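# Set a snap trap using three robot arms

## Task

Arm bases sit on the tabletop in the scene frame (metres, heading in degrees counter-clockwise from +x): arm1 at x=-0.06 y=-0.43 z=+0.72 facing +90; arm2 at x=-0.50 y=+0.00 z=+0.72 facing +0; arm3 at x=+0.58 y=+0.00 z=+0.72 facing +180. Arm the snap trap: rotate the hammer across to the opposite side so the hold-down bar keeps it back, and tilt the yellow pedal up until its catch lip rests over the bar's tip. The trap must end flat on the table, and everything must stay set on its own with no robot holding it. Any number of arms may help. Finish by releasing and moving the arms away.

## Robot and tools

Robots: three identical i2rt Big YAM arms named arm1, arm2 and arm3. Each has six joints, a two-finger gripper and a wrist camera. Bases are on the tabletop at z=0.72: arm1 at (-0.06, -0.43) facing +90 deg, arm2 at (-0.50, 0.00) facing 0 deg, arm3 at (0.58, 0.00) facing 180 deg. The hand reaches about 1.0 m from the joint 1 axis. Fixed room cameras are cam_high and cam_low. Wrist cameras are arm1_cam_wrist, arm2_cam_wrist and arm3_cam_wrist. With joints 1 and 6 at 0 and the hand level and pointing forward, the wrist camera sits on top of the hand and looks toward the fingertips.

Frame: one shared scene frame with its origin on the floor and +z up. The hand point is midway between the fingertips. The hand's z axis runs along the fingers, and the fingers open and close along its y axis. Camera calibration lines (OpenCV conventions, T_world_to_cam in metres) may be off by a few degrees and millimetres. Wrist camera poses are derived from the joint readings.

execute_actions(actions, cameras): actions is a list holding one action, or an empty list to just read state and images. An action is an object keyed by arm name, and each arm has its own entry. Under each arm is "joints", a map from joint name to an absolute target, not an offset. Limits are in radians except the gripper:
- joint1_rad -2.879 to 2.879: base yaw; positive is counter-clockwise seen from above; 0 points where the base faces.
- joint2_rad 0 to 3.141: shoulder; 0 has the upper arm back and roughly level; increasing raises it and then brings it forward.
- joint3_rad 0 to 3.019: elbow; 0 is folded; increasing opens it.
- joint4_rad -1.692 to 1.57: hand pitch; positive tips the fingers up.
- joint5_rad -1.57 to 1.57: sideways hand swing; positive goes to the arm's right.
- joint6_rad -2.094 to 2.094: hand roll; positive is clockwise seen from behind the hand.
- gripper_m 0 to 0.093: fingertip gap in metres. Grip force is about 50 to 62 N per pad.
Tolerances for done: ±0.045, 0.14, 0.09, 0.055, 0.03, 0.035 rad and ±0.003 m. Unnamed joints and arms may keep pushing toward earlier targets. All motions start together and finish independently. Each joint has its own speed, so the hand can take a wide path between postures. An action lasts at most 15 s. An unknown key or out-of-range value rejects the whole call, and nothing moves. cameras picks which images come back: leave it out, or pass null or ["all"], for all of them; [] gives none. The pictures line lists the images in order.

wait(seconds): 0 to 10. Commands nothing new and returns state and images.
zoom_image(camera, region): region is [x0, y0, x1, y1] in pixels of that camera's latest full image, at most 504x504.
finished_scene(scene): scene is 1 or 2. It ends the scene for good after the last command has been held and reports success. Replying with no tool call ends all remaining scenes.

Result lines: joint_positions gives the current joint readings. joint_status says how each commanded motion ended:
- done
- off_target: stopped short and may still be pushing.
- contact_stop or time_out: the joint holds where it stopped. After time_out, a joint can keep a target within 0.375, 0.375, 0.113, 0.225, 0.075 and 0.3 rad (joints 1-6) of where it stands and keep pushing; on_its_own names it, and it moves there by itself if the way clears. To relieve it, send its reported position.
- not_followed, after a "joint command not followed" line with a cause: a self- or arm-collision check blocked that arm's joint targets. The gripper target still runs, and the blocked targets may be retried later.
on_its_own lists what the call did not command; its "held at" value is the held target, not the actual position. A target very close to the current reading may not move the joint. A joint holding a load slowly sinks.

Heat: holding load warms motors, even while you are thinking. MOTOR HOT appears from 85 °C. At 100 °C an OVER-TEMPERATURE FAULT drops that arm. Its unreached keys then show limit_stop_at_motor_heat; resend those targets. Some heat carries into the next scene.

Avoid: the arms keep pushing on contact and can push hard. A hard press between two robots fails the run, and hard hits may too. The collision check ignores fingers, gripper housings and wrist cameras, and can act too late. Nothing reports robot-to-robot contact. Do not knock objects out of the work area. Avoid drops, slips, slams and heavy pushes. At the end the trap must stay set and flat with no robot holding it, and then the grippers should open and the arms pull clear. The next scene's task arrives with finished_scene's result.

Each tool is called after "Emit:" as name([rows], argument=value, ...), one row to a line, values as JSON.

## Session

Emit:
execute_actions(actions=[])

Scene clock: 0.00 s.
Motor temperatures (°C, as the motors report them): arm1=[27 25 26 27 28 25] | arm2=[28 26 25 26 27 25] | arm3=[28 27 26 25 27 24]
arm1.joint_positions: joint1_rad=+0.001 joint2_rad=+0.454 joint3_rad=+1.479 joint4_rad=-1.526 joint5_rad=-0.001 joint6_rad=+0.012 gripper_m=+0.095
arm1.joint_status: not commanded
arm1.hand: x=-0.0490 y=-0.3049 z=+1.3467 quat_wxyz=(-0.361, +0.592, -0.624, -0.360) (m; scene frame)
arm2.joint_positions: joint1_rad=+0.010 joint2_rad=+0.437 joint3_rad=+1.449 joint4_rad=-1.521 joint5_rad=+0.000 joint6_rad=-0.007 gripper_m=+0.095
arm2.joint_status: not commanded
arm2.hand: x=-0.3716 y=+0.0075 z=+1.3304 quat_wxyz=(-0.503, +0.019, -0.864, -0.004) (m; scene frame)
arm3.joint_positions: joint1_rad=-0.010 joint2_rad=+0.436 joint3_rad=+1.467 joint4_rad=-1.532 joint5_rad=-0.016 joint6_rad=-0.003 gripper_m=+0.094
arm3.joint_status: not commanded
arm3.hand: x=+0.4609 y=+0.0072 z=+1.2946 quat_wxyz=(-0.010, -0.860, +0.002, +0.510) (m; scene frame)
pictures: arm1_cam_wrist, arm2_cam_wrist, arm3_cam_wrist, cam_high, cam_low
Images, in order (width x height): arm1_cam_wrist 504x504, arm2_cam_wrist 504x504, arm3_cam_wrist 504x504, cam_high 896x504, cam_low 896x504.

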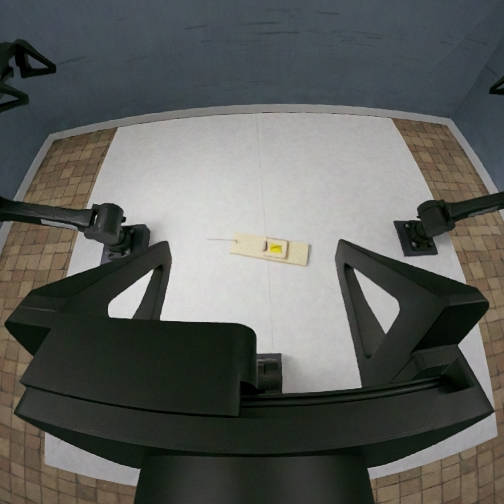

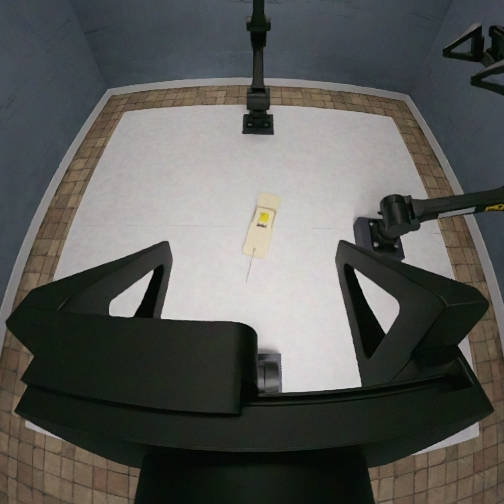

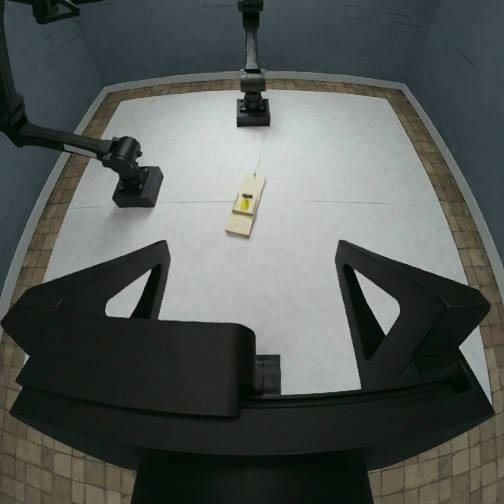

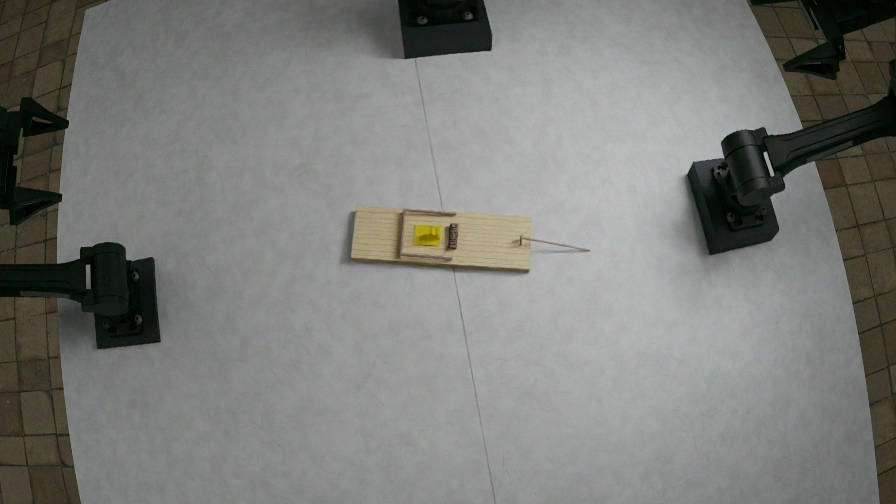

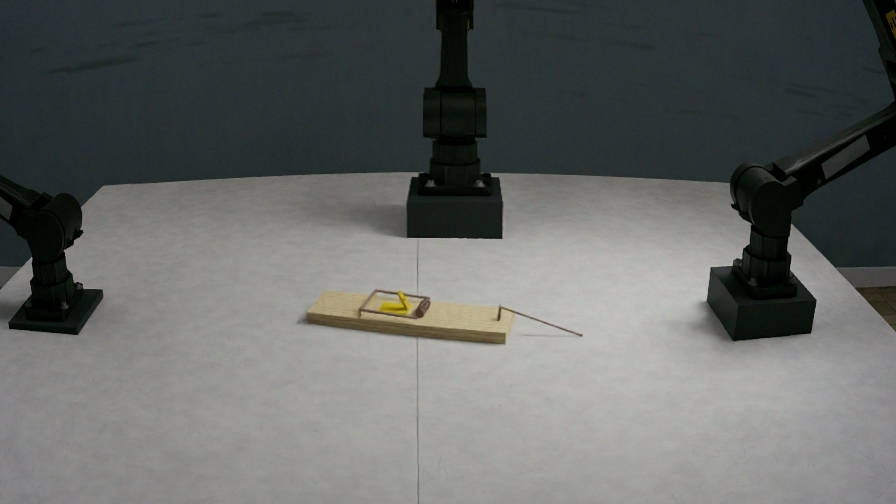

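Emit:
zoom_image(camera="cam_high", region=[340, 180, 600, 290])

Emit:
zoom_image(camera="cam_low", region=[300, 270, 590, 360])

Region (340, 180, 600, 290) of cam_high's 896x504 image, scaled by 1.938, with more detail than that image has; it fills the top 213 rows of this view, and the rest is white.

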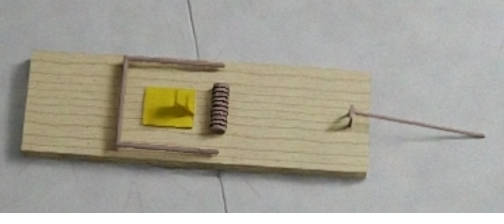

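Region (300, 270, 590, 360) of cam_low's 896x504 image, scaled by 1.738, with more detail than that image has; it fills the top 156 rows of this view, and the rest is white.

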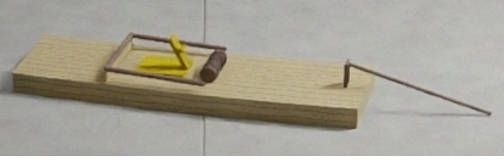

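Emit:
execute_actions([
  {"arm1":{"joints":{"joint4_rad":-0.8}},"arm2":{"joints":{"joint3_rad":0.9}},"arm3":{"joints":{"joint2_rad":1.1}}},
], cameras=[])

Scene clock: 52.27 s.
Motor temperatures (°C, as the motors report them): arm1=[27 25 28 27 28 25] | arm2=[28 26 28 26 27 25] | arm3=[28 27 28 25 27 24]
arm1.joint_positions: joint1_rad=+0.001 joint2_rad=+0.454 joint3_rad=+1.479 joint4_rad=-0.822 joint5_rad=-0.001 joint6_rad=+0.012 gripper_m=+0.095
arm1.joint_status: all done
arm1.hand: x=-0.0462 y=-0.2796 z=+1.5143 quat_wxyz=(-0.552, +0.433, -0.460, -0.544) (m; scene frame)
arm2.joint_positions: joint1_rad=+0.010 joint2_rad=+0.436 joint3_rad=+0.899 joint4_rad=-1.521 joint5_rad=+0.000 joint6_rad=-0.007 gripper_m=+0.095
arm2.joint_status: all done
arm2.hand: x=-0.3285 y=+0.0072 z=+1.0822 quat_wxyz=(-0.250, +0.020, -0.968, +0.000) (m; scene frame)
arm3.joint_positions: joint1_rad=-0.010 joint2_rad=+1.102 joint3_rad=+1.467 joint4_rad=-1.532 joint5_rad=-0.016 joint6_rad=-0.003 gripper_m=+0.094
arm3.joint_status: all done
arm3.hand: x=+0.2155 y=+0.0073 z=+1.1425 quat_wxyz=(-0.014, -0.980, +0.003, +0.201) (m; scene frame)
pictures: none
No camera images: the call's "cameras" was empty. Leave "cameras" out to get every camera's image.

Emit:
execute_actions([
  {"arm1":{"joints":{"joint1_rad":-0.255,"joint2_rad":1.385,"joint3_rad":0.54,"joint4_rad":-0.202,"gripper_m":0.03}},"arm3":{"joints":{"joint1_rad":0.24,"joint2_rad":1.48,"joint3_rad":0.587,"joint4_rad":0.11,"joint5_rad":0.33,"joint6_rad":0.31}}},
])

Scene clock: 106.60 s.
Motor temperatures (°C, as the motors report them): arm1=[27 25 28 27 28 25] | arm2=[28 26 29 26 27 25] | arm3=[28 27 30 25 27 24]
arm1.joint_positions: joint1_rad=-0.251 joint2_rad=+1.377 joint3_rad=+0.547 joint4_rad=-0.221 joint5_rad=-0.001 joint6_rad=+0.012 gripper_m=+0.030
arm1.joint_status: all done
arm1.hand: x=+0.0528 y=-0.0510 z=+0.7993 quat_wxyz=(-0.200, +0.573, -0.779, -0.158) (m; scene frame)
arm2.joint_positions: joint1_rad=+0.010 joint2_rad=+0.436 joint3_rad=+0.899 joint4_rad=-1.521 joint5_rad=+0.000 joint6_rad=-0.007 gripper_m=+0.095
arm2.joint_status: not commanded
arm2.hand: x=-0.3285 y=+0.0072 z=+1.0822 quat_wxyz=(-0.250, +0.020, -0.968, +0.000) (m; scene frame)
arm3.joint_positions: joint1_rad=+0.242 joint2_rad=+1.480 joint3_rad=+0.583 joint4_rad=+0.089 joint5_rad=+0.329 joint6_rad=+0.298 gripper_m=+0.094
arm3.joint_status: all done
arm3.hand: x=+0.1230 y=-0.0548 z=+0.7780 quat_wxyz=(+0.042, -0.914, +0.089, +0.394) (m; scene frame)
pictures: arm1_cam_wrist, arm2_cam_wrist, arm3_cam_wrist, cam_high, cam_low
camera_calibration (this result's frames):
arm1_cam_wrist: T_world_to_cam=[[0.952498, -0.304336, -0.0112952, -0.0541668], [-0.301359, -0.947234, 0.109231, -0.114772], [-0.0439421, -0.100638, -0.993952, 0.917479], [0, 0, 0, 1]] pos_world=[0.0573221, -0.0328674, 0.923855]
arm2_cam_wrist: T_world_to_cam=[[0.0255246, -0.999674, -0.000718918, 0.0155375], [-0.993391, -0.0254447, 0.111921, -0.438306], [-0.111903, -0.00214258, -0.993717, 1.16517], [0, 0, 0, 1]] pos_world=[-0.30542, 0.00687632, 1.20691]
arm3_cam_wrist: T_world_to_cam=[[0.202262, 0.979204, 0.0157832, 0.0154968], [0.962686, -0.19584, -0.186768, 0.0251323], [-0.179793, 0.0529704, -0.982277, 0.912565], [0, 0, 0, 1]] pos_world=[0.136744, -0.0585916, 0.900842]
Images, in order (width x height): arm1_cam_wrist 504x504, arm2_cam_wrist 504x504, arm3_cam_wrist 504x504, cam_high 896x504, cam_low 896x504.

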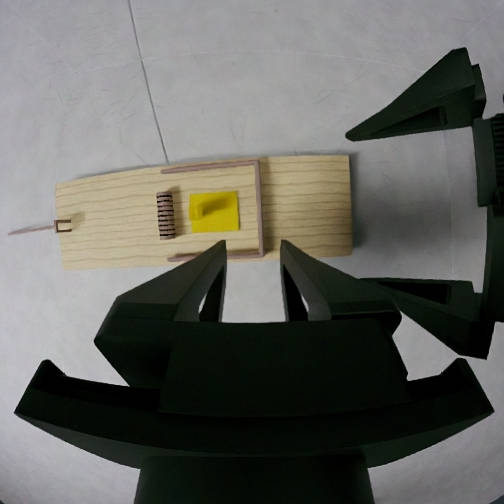

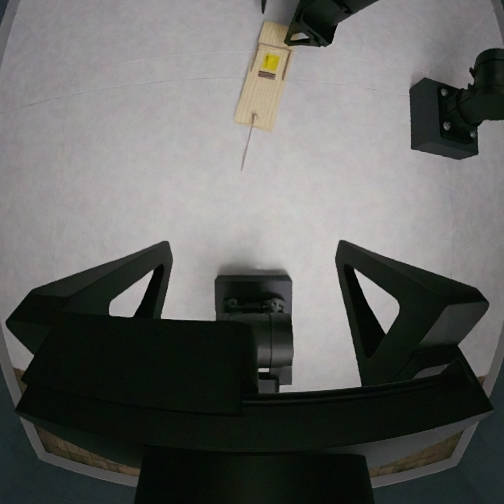

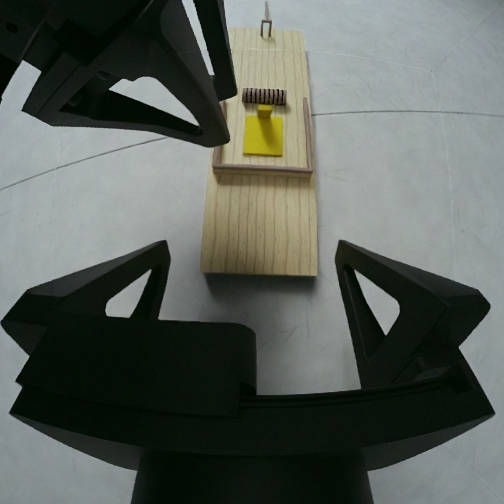

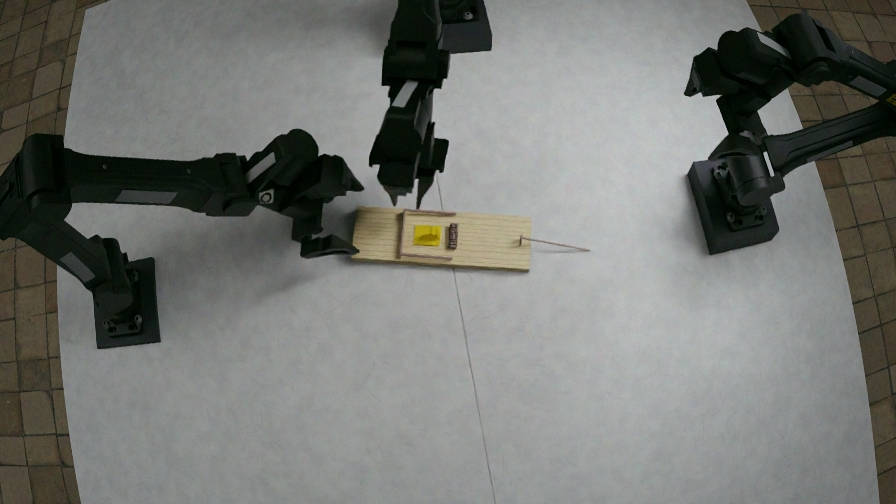

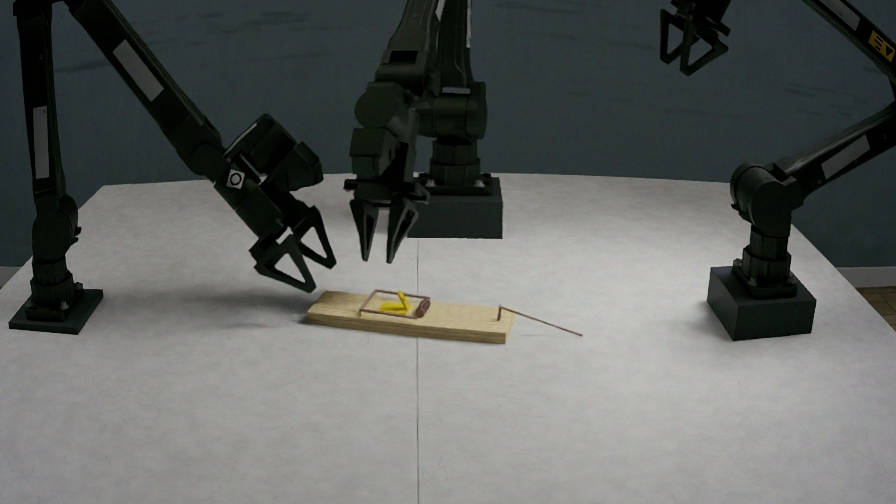

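Emit:
execute_actions([
  {"arm3":{"joints":{"joint1_rad":0.27,"joint2_rad":1.77,"joint3_rad":0.455,"joint4_rad":0.83,"joint5_rad":0.44,"joint6_rad":0.23}}},
], cameras=["arm3_cam_wrist","cam_low","cam_high"])

Scene clock: 127.27 s.
Motor temperatures (°C, as the motors report them): arm1=[27 25 28 27 28 25] | arm2=[28 26 30 26 27 25] | arm3=[28 27 29 25 27 24]
arm1.joint_positions: joint1_rad=-0.251 joint2_rad=+1.377 joint3_rad=+0.547 joint4_rad=-0.221 joint5_rad=-0.001 joint6_rad=+0.012 gripper_m=+0.030
arm1.joint_status: not commanded
arm1.hand: x=+0.0528 y=-0.0510 z=+0.7993 quat_wxyz=(-0.200, +0.573, -0.779, -0.158) (m; scene frame)
arm2.joint_positions: joint1_rad=+0.010 joint2_rad=+0.436 joint3_rad=+0.899 joint4_rad=-1.521 joint5_rad=+0.000 joint6_rad=-0.007 gripper_m=+0.095
arm2.joint_status: not commanded
arm2.hand: x=-0.3285 y=+0.0072 z=+1.0822 quat_wxyz=(-0.250, +0.020, -0.968, +0.000) (m; scene frame)
arm3.joint_positions: joint1_rad=+0.263 joint2_rad=+1.771 joint3_rad=+0.455 joint4_rad=+0.808 joint5_rad=+0.441 joint6_rad=+0.242 gripper_m=+0.094
arm3.joint_status: all done
arm3.hand: x=+0.1159 y=-0.0488 z=+0.7409 quat_wxyz=(+0.052, -0.843, +0.106, +0.526) (m; scene frame)
pictures: arm3_cam_wrist, cam_high, cam_low
camera_calibration (this result's frames):
arm3_cam_wrist: T_world_to_cam=[[0.242198, 0.970106, -0.01532, 0.0296598], [0.856083, -0.221108, -0.467154, 0.245044], [-0.456576, 0.100028, -0.884043, 0.8362], [0, 0, 0, 1]] pos_world=[0.164827, -0.0582358, 0.854164]
Images, in order (width x height): arm3_cam_wrist 504x504, cam_high 896x504, cam_low 896x504.

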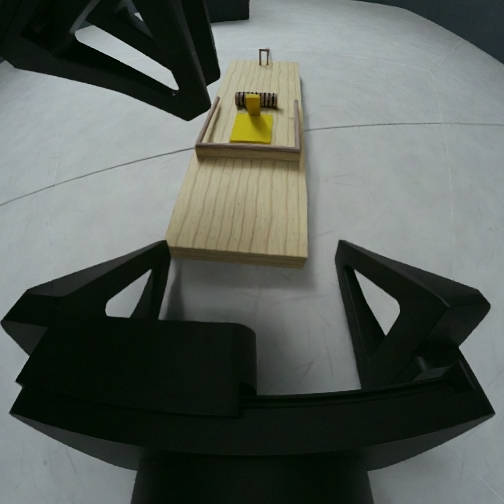

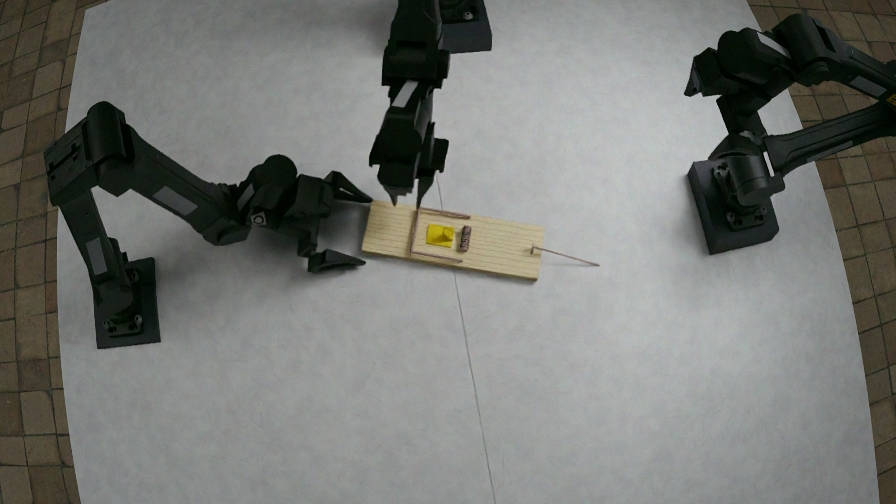

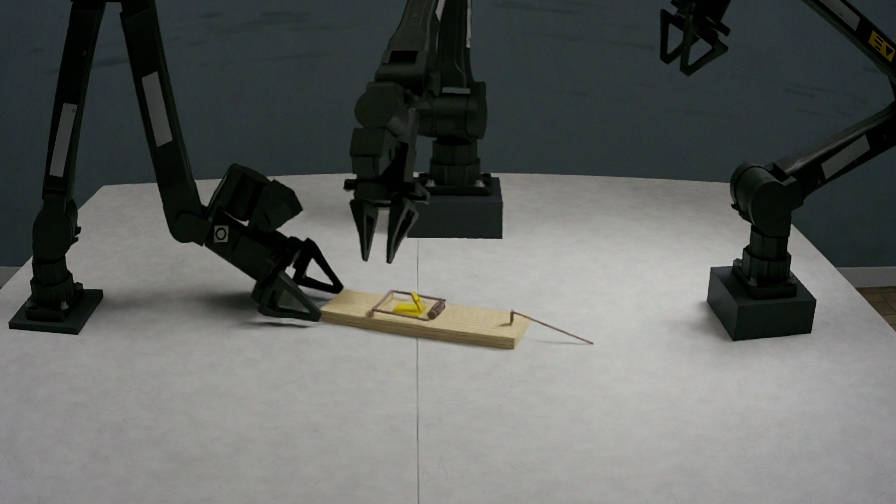

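Emit:
execute_actions([
  {"arm3":{"joints":{"joint1_rad":0.295}}},
], cameras=[])

Emit:
execute_actions([
  {"arm3":{"joints":{"joint2_rad":1.835,"joint3_rad":0.525}}},
], cameras=["arm3_cam_wrist","cam_low","cam_high"])

Scene clock: 140.07 s.
Motor temperatures (°C, as the motors report them): arm1=[27 25 28 27 28 25] | arm2=[28 26 30 26 27 25] | arm3=[28 27 28 25 27 24]
arm1.joint_positions: joint1_rad=-0.251 joint2_rad=+1.377 joint3_rad=+0.547 joint4_rad=-0.221 joint5_rad=-0.001 joint6_rad=+0.012 gripper_m=+0.030
arm1.joint_status: not commanded
arm1.hand: x=+0.0528 y=-0.0510 z=+0.7993 quat_wxyz=(-0.200, +0.573, -0.779, -0.158) (m; scene frame)
arm2.joint_positions: joint1_rad=+0.010 joint2_rad=+0.436 joint3_rad=+0.899 joint4_rad=-1.521 joint5_rad=+0.000 joint6_rad=-0.007 gripper_m=+0.095
arm2.joint_status: not commanded
arm2.hand: x=-0.3285 y=+0.0072 z=+1.0822 quat_wxyz=(-0.250, +0.020, -0.968, +0.000) (m; scene frame)
arm3.joint_positions: joint1_rad=+0.284 joint2_rad=+1.771 joint3_rad=+0.455 joint4_rad=+0.808 joint5_rad=+0.441 joint6_rad=+0.242 gripper_m=+0.094
arm3.joint_status: all done
arm3.hand: x=+0.1170 y=-0.0582 z=+0.7411 quat_wxyz=(+0.047, -0.844, +0.097, +0.526) (m; scene frame)
pictures: none
No camera images: the call's "cameras" was empty. Leave "cameras" out to get every camera's image.

Scene clock: 140.77 s.
Motor temperatures (°C, as the motors report them): arm1=[27 25 28 27 28 25] | arm2=[28 26 30 26 27 25] | arm3=[28 27 28 25 27 24]
arm1.joint_positions: joint1_rad=-0.251 joint2_rad=+1.377 joint3_rad=+0.547 joint4_rad=-0.221 joint5_rad=-0.001 joint6_rad=+0.012 gripper_m=+0.030
arm1.joint_status: not commanded
arm1.hand: x=+0.0528 y=-0.0510 z=+0.7993 quat_wxyz=(-0.200, +0.573, -0.779, -0.158) (m; scene frame)
arm2.joint_positions: joint1_rad=+0.010 joint2_rad=+0.436 joint3_rad=+0.899 joint4_rad=-1.521 joint5_rad=+0.000 joint6_rad=-0.007 gripper_m=+0.095
arm2.joint_status: not commanded
arm2.hand: x=-0.3285 y=+0.0072 z=+1.0822 quat_wxyz=(-0.250, +0.020, -0.968, +0.000) (m; scene frame)
arm3.joint_positions: joint1_rad=+0.284 joint2_rad=+1.824 joint3_rad=+0.504 joint4_rad=+0.819 joint5_rad=+0.446 joint6_rad=+0.235 gripper_m=+0.094
arm3.joint_status: all done
arm3.hand: x=+0.1001 y=-0.0628 z=+0.7340 quat_wxyz=(+0.050, -0.842, +0.095, +0.529) (m; scene frame)
pictures: arm3_cam_wrist, cam_high, cam_low
camera_calibration (this result's frames):
arm3_cam_wrist: T_world_to_cam=[[0.222789, 0.974821, -0.00939991, 0.0448424], [0.857782, -0.200604, -0.473253, 0.257831], [-0.463223, 0.0973725, -0.880876, 0.822422], [0, 0, 0, 1]] pos_world=[0.149812, -0.0720728, 0.846893]
Images, in order (width x height): arm3_cam_wrist 504x504, cam_high 896x504, cam_low 896x504.

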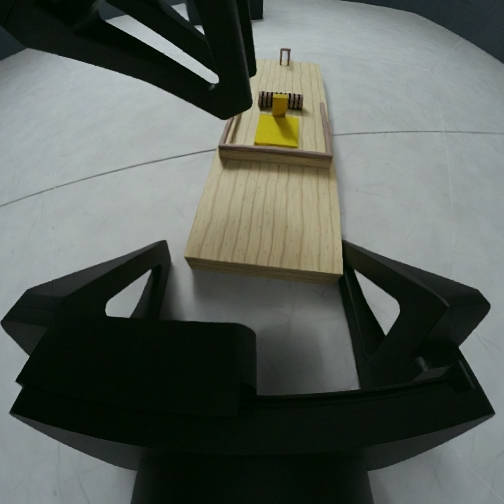

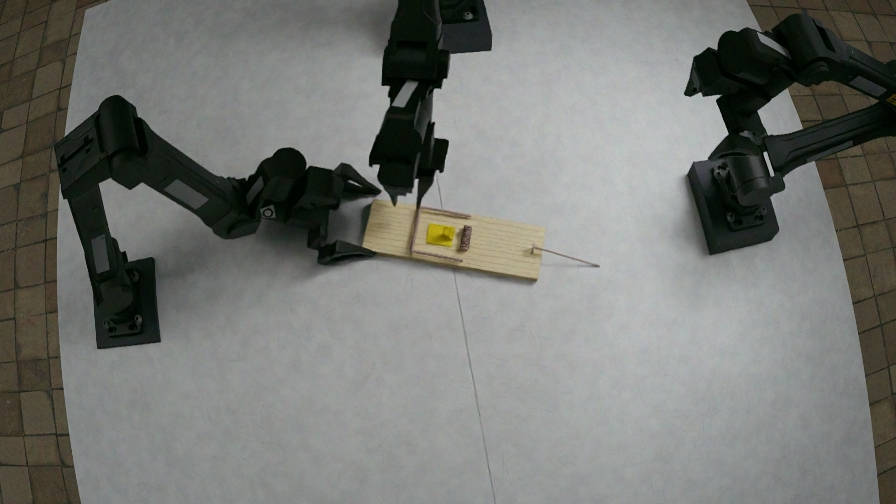

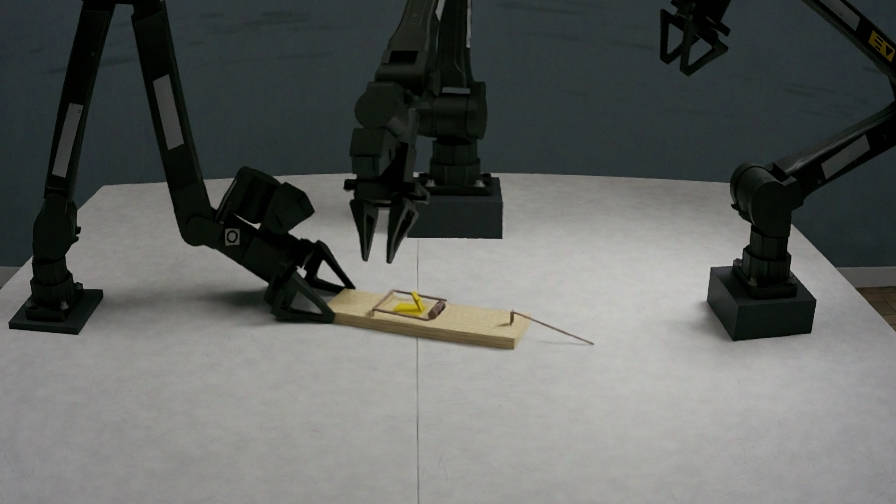

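Emit:
execute_actions([
  {"arm3":{"joints":{"joint1_rad":0.27,"gripper_m":0.055}}},
], cameras=["arm1_cam_wrist","arm3_cam_wrist","cam_low","cam_high"])

Scene clock: 147.23 s.
Motor temperatures (°C, as the motors report them): arm1=[27 25 28 27 28 25] | arm2=[28 26 30 26 27 25] | arm3=[28 27 28 25 27 24]
arm1.joint_positions: joint1_rad=-0.251 joint2_rad=+1.377 joint3_rad=+0.547 joint4_rad=-0.221 joint5_rad=-0.001 joint6_rad=+0.012 gripper_m=+0.030
arm1.joint_status: not commanded
arm1.hand: x=+0.0528 y=-0.0510 z=+0.7993 quat_wxyz=(-0.200, +0.573, -0.779, -0.158) (m; scene frame)
arm2.joint_positions: joint1_rad=+0.010 joint2_rad=+0.436 joint3_rad=+0.899 joint4_rad=-1.521 joint5_rad=+0.000 joint6_rad=-0.007 gripper_m=+0.095
arm2.joint_status: not commanded
arm2.hand: x=-0.3285 y=+0.0072 z=+1.0822 quat_wxyz=(-0.250, +0.020, -0.968, +0.000) (m; scene frame)
arm3.joint_positions: joint1_rad=+0.284 joint2_rad=+1.824 joint3_rad=+0.504 joint4_rad=+0.819 joint5_rad=+0.446 joint6_rad=+0.234 gripper_m=+0.079
arm3.joint_status: gripper_m off_target (ended at +0.079, target +0.055); the others done
arm3.hand: x=+0.1001 y=-0.0626 z=+0.7340 quat_wxyz=(+0.050, -0.842, +0.095, +0.529) (m; scene frame)
pictures: arm1_cam_wrist, arm3_cam_wrist, cam_high, cam_low
camera_calibration (this result's frames):
arm1_cam_wrist: T_world_to_cam=[[0.952498, -0.304336, -0.0112952, -0.0541668], [-0.301359, -0.947234, 0.109231, -0.114772], [-0.0439421, -0.100638, -0.993952, 0.917479], [0, 0, 0, 1]] pos_world=[0.0573221, -0.0328674, 0.923855]
arm3_cam_wrist: T_world_to_cam=[[0.222838, 0.974817, -0.00871236, 0.0441595], [0.857842, -0.200328, -0.473262, 0.257904], [-0.463089, 0.0979867, -0.880879, 0.822418], [0, 0, 0, 1]] pos_world=[0.149771, -0.0719681, 0.846891]
Images, in order (width x height): arm1_cam_wrist 504x504, arm3_cam_wrist 504x504, cam_high 896x504, cam_low 896x504.

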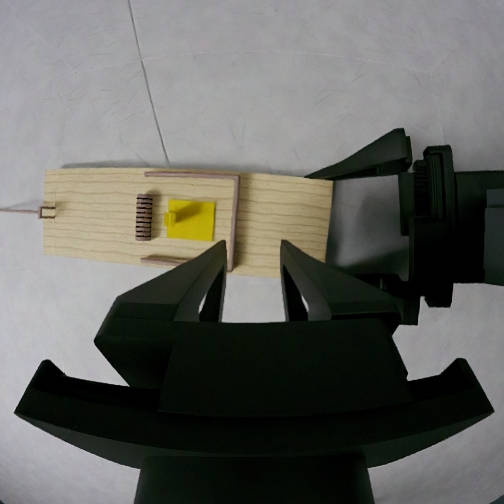

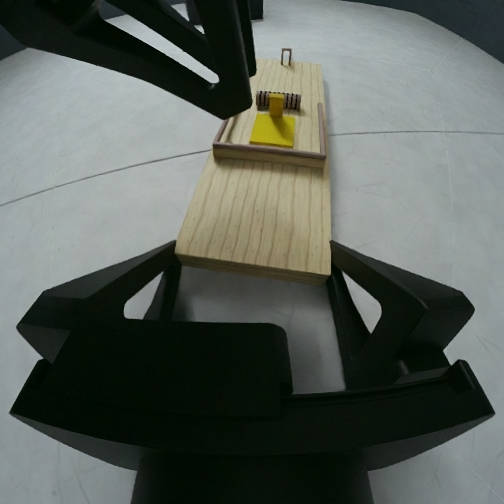

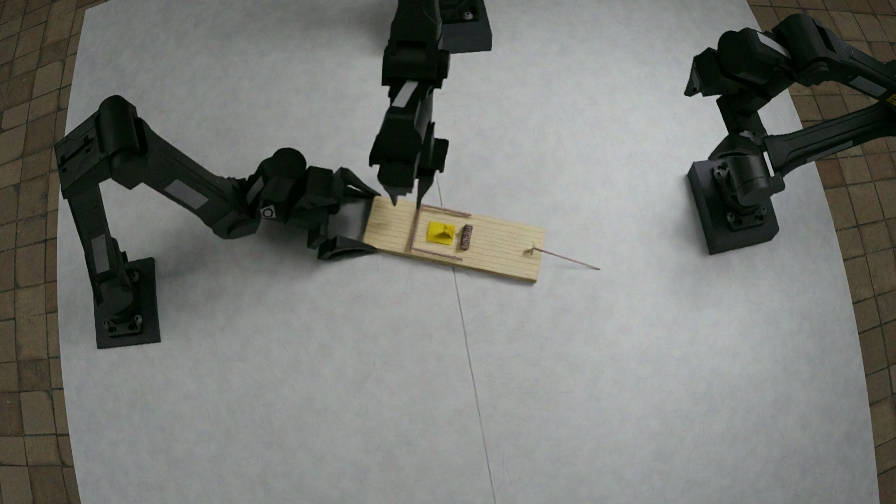

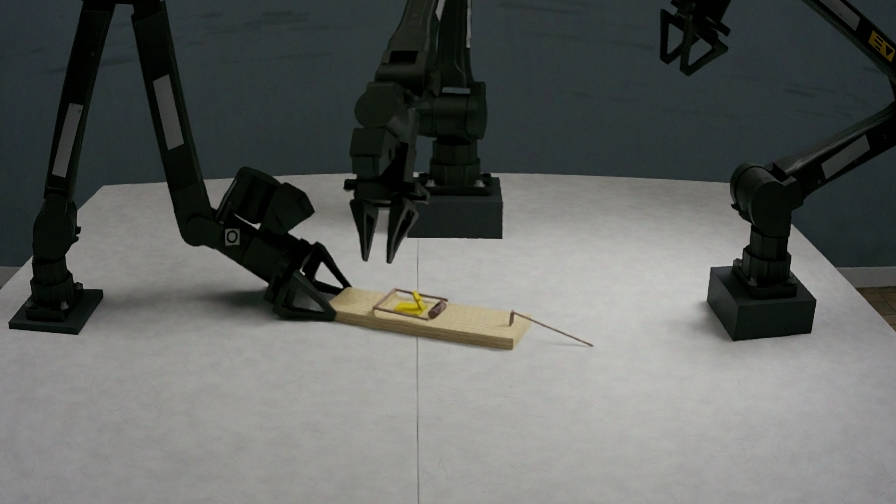

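Emit:
execute_actions([
  {"arm1":{"joints":{"joint1_rad":-0.215,"joint4_rad":0.0,"joint6_rad":0.14,"joint3_rad":0.48}}},
], cameras=[])

Emit:
execute_actions([
  {"arm1":{"joints":{"joint2_rad":1.5}}},
], cameras=["arm1_cam_wrist","arm3_cam_wrist","cam_low","cam_high"])

Scene clock: 187.70 s.
Motor temperatures (°C, as the motors report them): arm1=[27 25 28 27 28 25] | arm2=[28 26 30 26 27 25] | arm3=[28 27 28 25 27 24]
arm1.joint_positions: joint1_rad=-0.219 joint2_rad=+1.378 joint3_rad=+0.483 joint4_rad=-0.020 joint5_rad=-0.001 joint6_rad=+0.132 gripper_m=+0.030
arm1.joint_status: all done
arm1.hand: x=+0.0431 y=-0.0383 z=+0.8021 quat_wxyz=(-0.237, +0.527, -0.787, -0.217) (m; scene frame)
arm2.joint_positions: joint1_rad=+0.010 joint2_rad=+0.436 joint3_rad=+0.899 joint4_rad=-1.521 joint5_rad=+0.000 joint6_rad=-0.007 gripper_m=+0.095
arm2.joint_status: not commanded
arm2.hand: x=-0.3285 y=+0.0072 z=+1.0822 quat_wxyz=(-0.250, +0.020, -0.968, +0.000) (m; scene frame)
arm3.joint_positions: joint1_rad=+0.284 joint2_rad=+1.824 joint3_rad=+0.504 joint4_rad=+0.819 joint5_rad=+0.446 joint6_rad=+0.234 gripper_m=+0.079
arm3.joint_status: not commanded
arm3.hand: x=+0.1001 y=-0.0626 z=+0.7340 quat_wxyz=(+0.050, -0.842, +0.095, +0.529) (m; scene frame)
pictures: none
No camera images: the call's "cameras" was empty. Leave "cameras" out to get every camera's image.

Scene clock: 188.57 s.
Motor temperatures (°C, as the motors report them): arm1=[27 25 28 27 28 25] | arm2=[28 26 30 26 27 25] | arm3=[28 27 28 25 27 24]
arm1.joint_positions: joint1_rad=-0.219 joint2_rad=+1.503 joint3_rad=+0.483 joint4_rad=-0.015 joint5_rad=-0.001 joint6_rad=+0.132 gripper_m=+0.030
arm1.joint_status: all done
arm1.hand: x=+0.0387 y=-0.0532 z=+0.7559 quat_wxyz=(-0.194, +0.537, -0.802, -0.179) (m; scene frame)
arm2.joint_positions: joint1_rad=+0.010 joint2_rad=+0.436 joint3_rad=+0.899 joint4_rad=-1.521 joint5_rad=+0.000 joint6_rad=-0.007 gripper_m=+0.095
arm2.joint_status: not commanded
arm2.hand: x=-0.3285 y=+0.0072 z=+1.0822 quat_wxyz=(-0.250, +0.020, -0.968, +0.000) (m; scene frame)
arm3.joint_positions: joint1_rad=+0.284 joint2_rad=+1.824 joint3_rad=+0.504 joint4_rad=+0.819 joint5_rad=+0.446 joint6_rad=+0.234 gripper_m=+0.079
arm3.joint_status: not commanded
arm3.hand: x=+0.1001 y=-0.0626 z=+0.7340 quat_wxyz=(+0.050, -0.842, +0.095, +0.529) (m; scene frame)
pictures: arm1_cam_wrist, arm3_cam_wrist, cam_high, cam_low
camera_calibration (this result's frames):
arm1_cam_wrist: T_world_to_cam=[[0.925872, -0.370815, -0.072507, 0.00191019], [-0.363424, -0.926499, 0.0975851, -0.104156], [-0.103364, -0.0640005, -0.992582, 0.87672], [0, 0, 0, 1]] pos_world=[0.0509996, -0.0396816, 0.88052]
arm3_cam_wrist: T_world_to_cam=[[0.222838, 0.974817, -0.00871236, 0.0441595], [0.857842, -0.200328, -0.473262, 0.257904], [-0.463089, 0.0979867, -0.880879, 0.822418], [0, 0, 0, 1]] pos_world=[0.149771, -0.0719681, 0.846891]
Images, in order (width x height): arm1_cam_wrist 504x504, arm3_cam_wrist 504x504, cam_high 896x504, cam_low 896x504.

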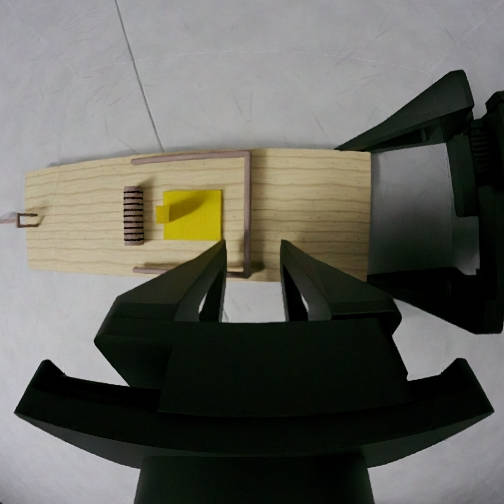

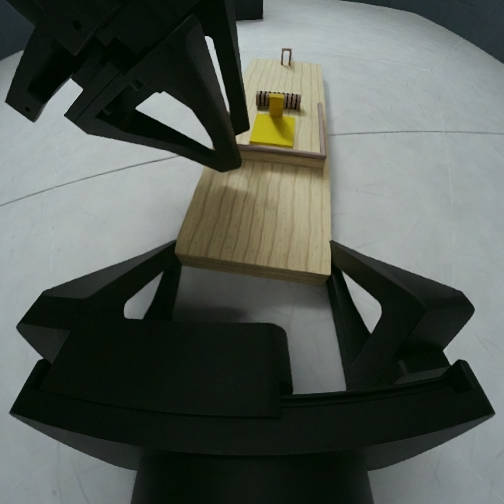

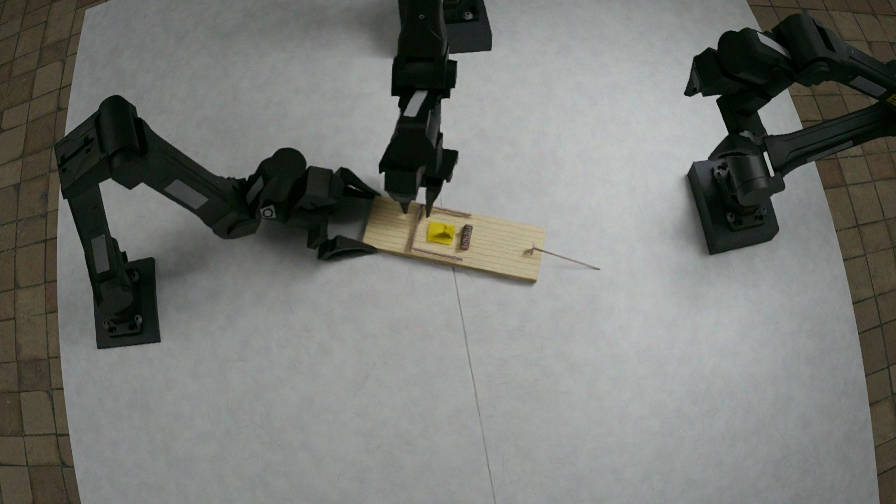

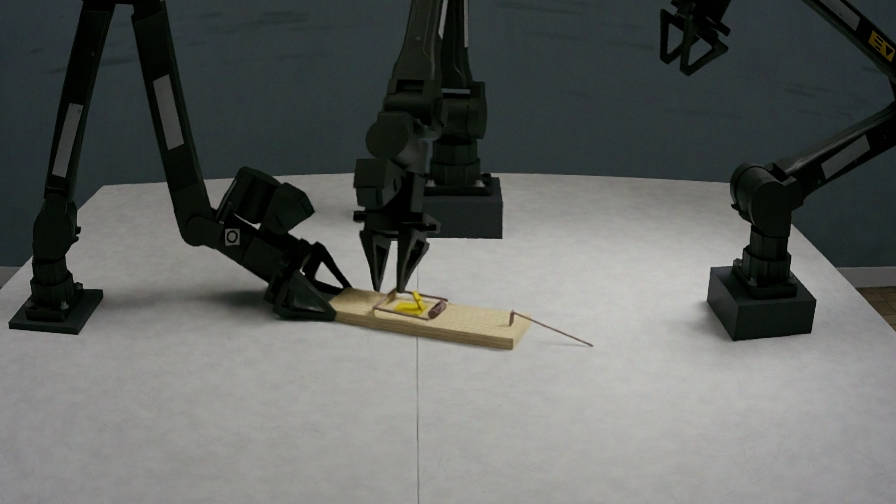

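Emit:
execute_actions([
  {"arm1":{"joints":{"joint2_rad":1.55,"joint3_rad":0.505,"gripper_m":0.018}}},
], cameras=["arm1_cam_wrist","arm3_cam_wrist","cam_low"])

Emit:
zoom_image(camera="arm3_cam_wrist", region=[160, 60, 360, 220])

Scene clock: 196.80 s.
Motor temperatures (°C, as the motors report them): arm1=[27 25 28 27 28 25] | arm2=[28 26 31 26 27 25] | arm3=[28 27 28 25 27 24]
arm1.joint_positions: joint1_rad=-0.219 joint2_rad=+1.527 joint3_rad=+0.489 joint4_rad=-0.002 joint5_rad=-0.001 joint6_rad=+0.135 gripper_m=+0.018
arm1.joint_status: all done
arm1.hand: x=+0.0391 y=-0.0514 z=+0.7504 quat_wxyz=(-0.192, +0.536, -0.803, -0.177) (m; scene frame)
arm2.joint_positions: joint1_rad=+0.010 joint2_rad=+0.436 joint3_rad=+0.899 joint4_rad=-1.521 joint5_rad=+0.000 joint6_rad=-0.007 gripper_m=+0.095
arm2.joint_status: not commanded
arm2.hand: x=-0.3285 y=+0.0072 z=+1.0822 quat_wxyz=(-0.250, +0.020, -0.968, +0.000) (m; scene frame)
arm3.joint_positions: joint1_rad=+0.284 joint2_rad=+1.824 joint3_rad=+0.504 joint4_rad=+0.819 joint5_rad=+0.446 joint6_rad=+0.233 gripper_m=+0.079
arm3.joint_status: not commanded
arm3.hand: x=+0.1001 y=-0.0626 z=+0.7340 quat_wxyz=(+0.050, -0.842, +0.095, +0.529) (m; scene frame)
pictures: arm1_cam_wrist, arm3_cam_wrist, cam_low
camera_calibration (this result's frames):
arm1_cam_wrist: T_world_to_cam=[[0.924842, -0.373246, -0.0731698, 0.00221887], [-0.365236, -0.925194, 0.103047, -0.105667], [-0.106158, -0.0685779, -0.991982, 0.87078], [0, 0, 0, 1]] pos_world=[0.0517951, -0.0372177, 0.874849]
arm3_cam_wrist: T_world_to_cam=[[0.222676, 0.974857, -0.00836914, 0.0439262], [0.857908, -0.200026, -0.473268, 0.257921], [-0.463043, 0.0982056, -0.880879, 0.822427], [0, 0, 0, 1]] pos_world=[0.149765, -0.0719978, 0.846892]
Images, in order (width x height): arm1_cam_wrist 504x504, arm3_cam_wrist 504x504, cam_low 896x504.

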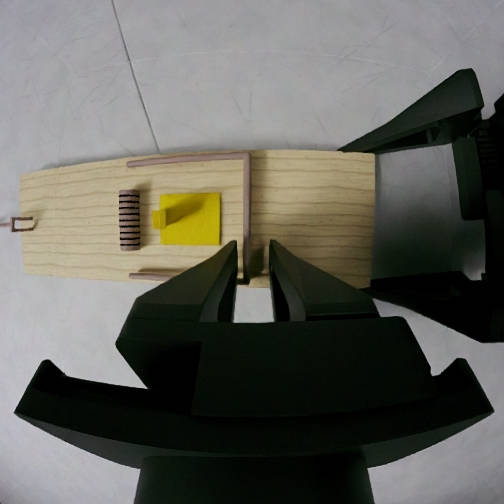

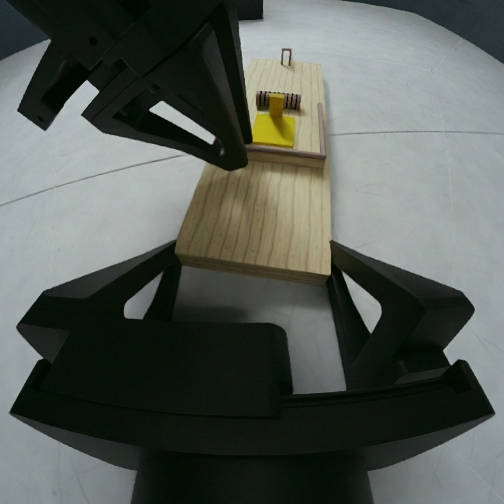

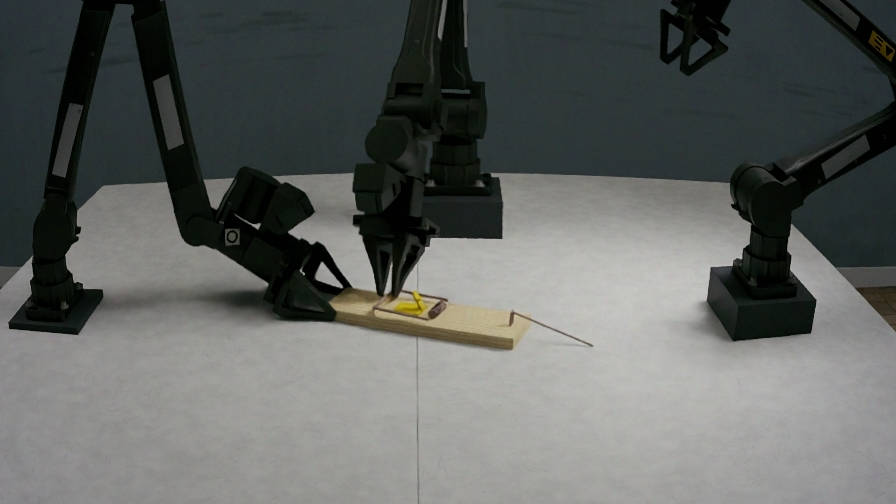

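Region (160, 60, 360, 220) of arm3_cam_wrist's 504x504 image, scaled by 2.520, with more detail than that image has; it fills the top 403 rows of this view, and the rest is white.

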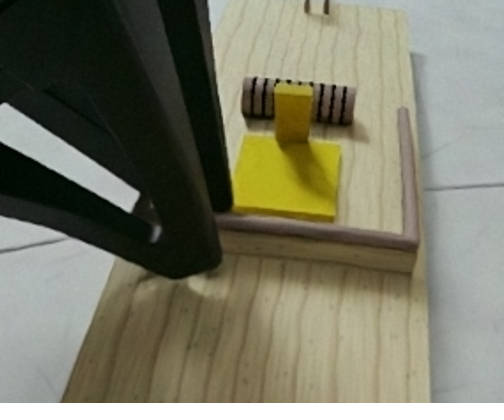

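Emit:
execute_actions([
  {"arm1":{"joints":{"gripper_m":0.0}}},
], cameras=["arm1_cam_wrist","arm3_cam_wrist","cam_low"])

Emit:
zoom_image(camera="arm3_cam_wrist", region=[160, 60, 360, 220])

Emit:
zoom_image(camera="cam_low", region=[340, 260, 480, 340])

Scene clock: 204.30 s.
Motor temperatures (°C, as the motors report them): arm1=[27 25 28 27 28 25] | arm2=[28 26 31 26 27 25] | arm3=[28 27 28 25 27 24]
arm1.joint_positions: joint1_rad=-0.214 joint2_rad=+1.527 joint3_rad=+0.489 joint4_rad=+0.000 joint5_rad=-0.008 joint6_rad=+0.140 gripper_m=+0.002
arm1.joint_status: all done
arm1.hand: x=+0.0361 y=-0.0503 z=+0.7506 quat_wxyz=(-0.189, +0.537, -0.802, -0.181) (m; scene frame)
arm2.joint_positions: joint1_rad=+0.010 joint2_rad=+0.436 joint3_rad=+0.899 joint4_rad=-1.521 joint5_rad=+0.000 joint6_rad=-0.007 gripper_m=+0.095
arm2.joint_status: not commanded
arm2.hand: x=-0.3285 y=+0.0072 z=+1.0822 quat_wxyz=(-0.250, +0.020, -0.968, +0.000) (m; scene frame)
arm3.joint_positions: joint1_rad=+0.284 joint2_rad=+1.824 joint3_rad=+0.504 joint4_rad=+0.819 joint5_rad=+0.445 joint6_rad=+0.233 gripper_m=+0.079
arm3.joint_status: not commanded
arm3.hand: x=+0.1001 y=-0.0628 z=+0.7339 quat_wxyz=(+0.050, -0.842, +0.095, +0.529) (m; scene frame)
pictures: arm1_cam_wrist, arm3_cam_wrist, cam_low
camera_calibration (this result's frames):
arm1_cam_wrist: T_world_to_cam=[[0.925771, -0.369149, -0.0817169, 0.0119501], [-0.360615, -0.927063, 0.102523, -0.105621], [-0.113603, -0.065444, -0.991368, 0.870735], [0, 0, 0, 1]] pos_world=[0.0497665, -0.0365212, 0.875024]
arm3_cam_wrist: T_world_to_cam=[[0.221535, 0.975115, -0.00850935, 0.0443511], [0.858242, -0.19911, -0.47305, 0.257747], [-0.462973, 0.097494, -0.880994, 0.822436], [0, 0, 0, 1]] pos_world=[0.14973, -0.0721098, 0.846866]
Images, in order (width x height): arm1_cam_wrist 504x504, arm3_cam_wrist 504x504, cam_low 896x504.

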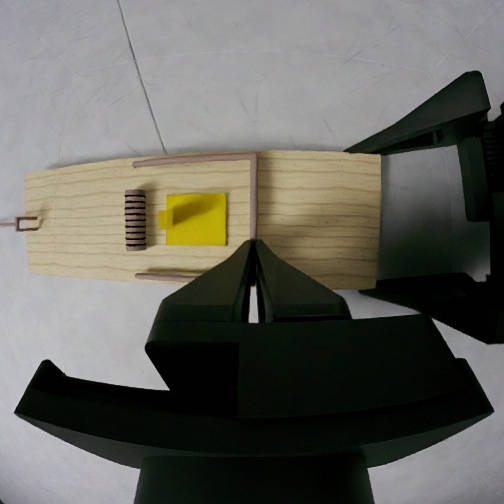

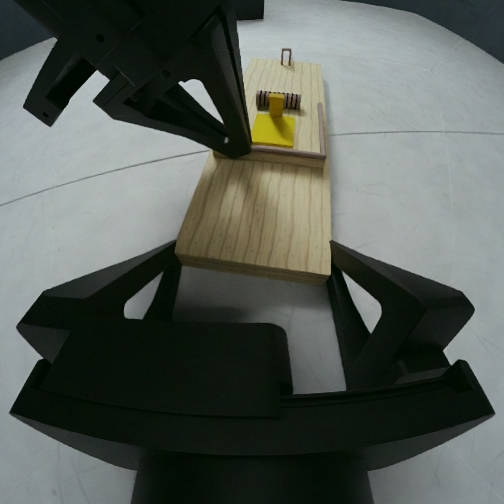

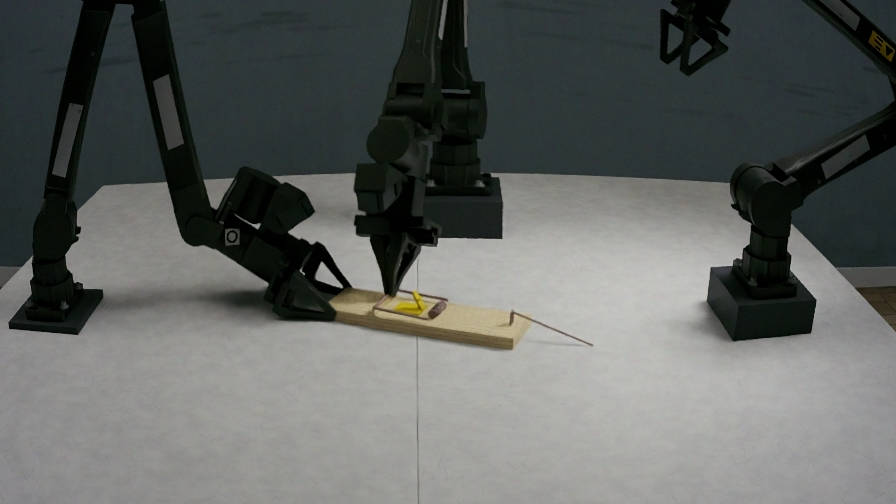

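Region (160, 60, 360, 220) of arm3_cam_wrist's 504x504 image, scaled by 2.520, with more detail than that image has; it fills the top 403 rows of this view, and the rest is white.

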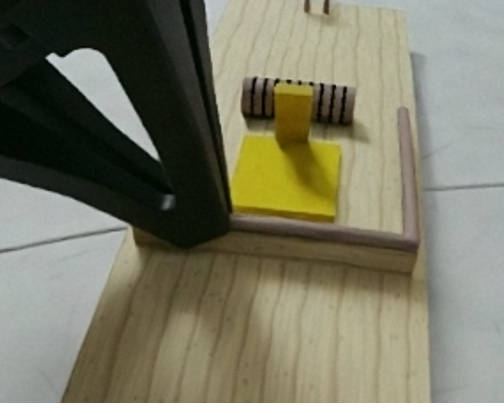

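Region (340, 260, 480, 340) of cam_low's 896x504 image, scaled by 3.600, with more detail than that image has; it fills the top 288 rows of this view, and the rest is white.

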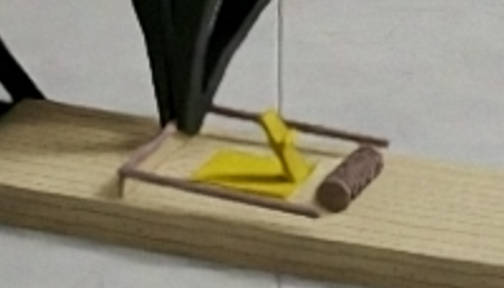

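Emit:
execute_actions([
  {"arm1":{"joints":{"joint1_rad":-0.187,"joint2_rad":1.40,"joint3_rad":0.52,"joint4_rad":-0.17,"joint6_rad":0.17}}},
], cameras=["arm1_cam_wrist","cam_low"])

Scene clock: 235.40 s.
Motor temperatures (°C, as the motors report them): arm1=[27 25 29 27 28 25] | arm2=[28 26 31 26 27 25] | arm3=[28 27 28 25 27 24]
arm1.joint_positions: joint1_rad=-0.187 joint2_rad=+1.421 joint3_rad=+0.492 joint4_rad=-0.150 joint5_rad=-0.006 joint6_rad=+0.159 gripper_m=+0.002
arm1.joint_status: all done
arm1.hand: x=+0.0230 y=-0.0619 z=+0.7724 quat_wxyz=(-0.171, +0.542, -0.804, -0.172) (m; scene frame)
arm2.joint_positions: joint1_rad=+0.010 joint2_rad=+0.436 joint3_rad=+0.899 joint4_rad=-1.521 joint5_rad=+0.000 joint6_rad=-0.007 gripper_m=+0.095
arm2.joint_status: not commanded
arm2.hand: x=-0.3285 y=+0.0072 z=+1.0822 quat_wxyz=(-0.250, +0.020, -0.968, +0.000) (m; scene frame)
arm3.joint_positions: joint1_rad=+0.286 joint2_rad=+1.822 joint3_rad=+0.529 joint4_rad=+0.839 joint5_rad=+0.418 joint6_rad=+0.223 gripper_m=+0.079
arm3.joint_status: not commanded
arm3.hand: x=+0.0861 y=-0.0722 z=+0.7461 quat_wxyz=(+0.033, -0.833, +0.088, +0.546) (m; scene frame)
pictures: arm1_cam_wrist, cam_low
camera_calibration (this result's frames):
arm1_cam_wrist: T_world_to_cam=[[0.928046, -0.362798, -0.0843158, 0.0239774], [-0.349054, -0.926125, 0.143015, -0.154913], [-0.129973, -0.103294, -0.986122, 0.884134], [0, 0, 0, 1]] pos_world=[0.038588, -0.0434446, 0.896041]
Images, in order (width x height): arm1_cam_wrist 504x504, cam_low 896x504.

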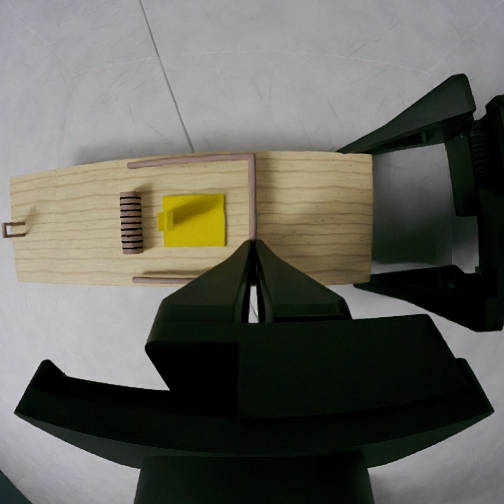

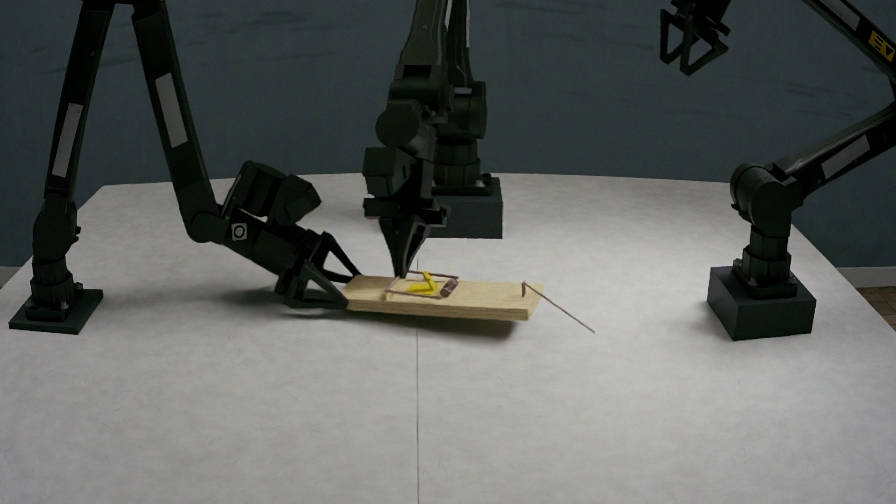

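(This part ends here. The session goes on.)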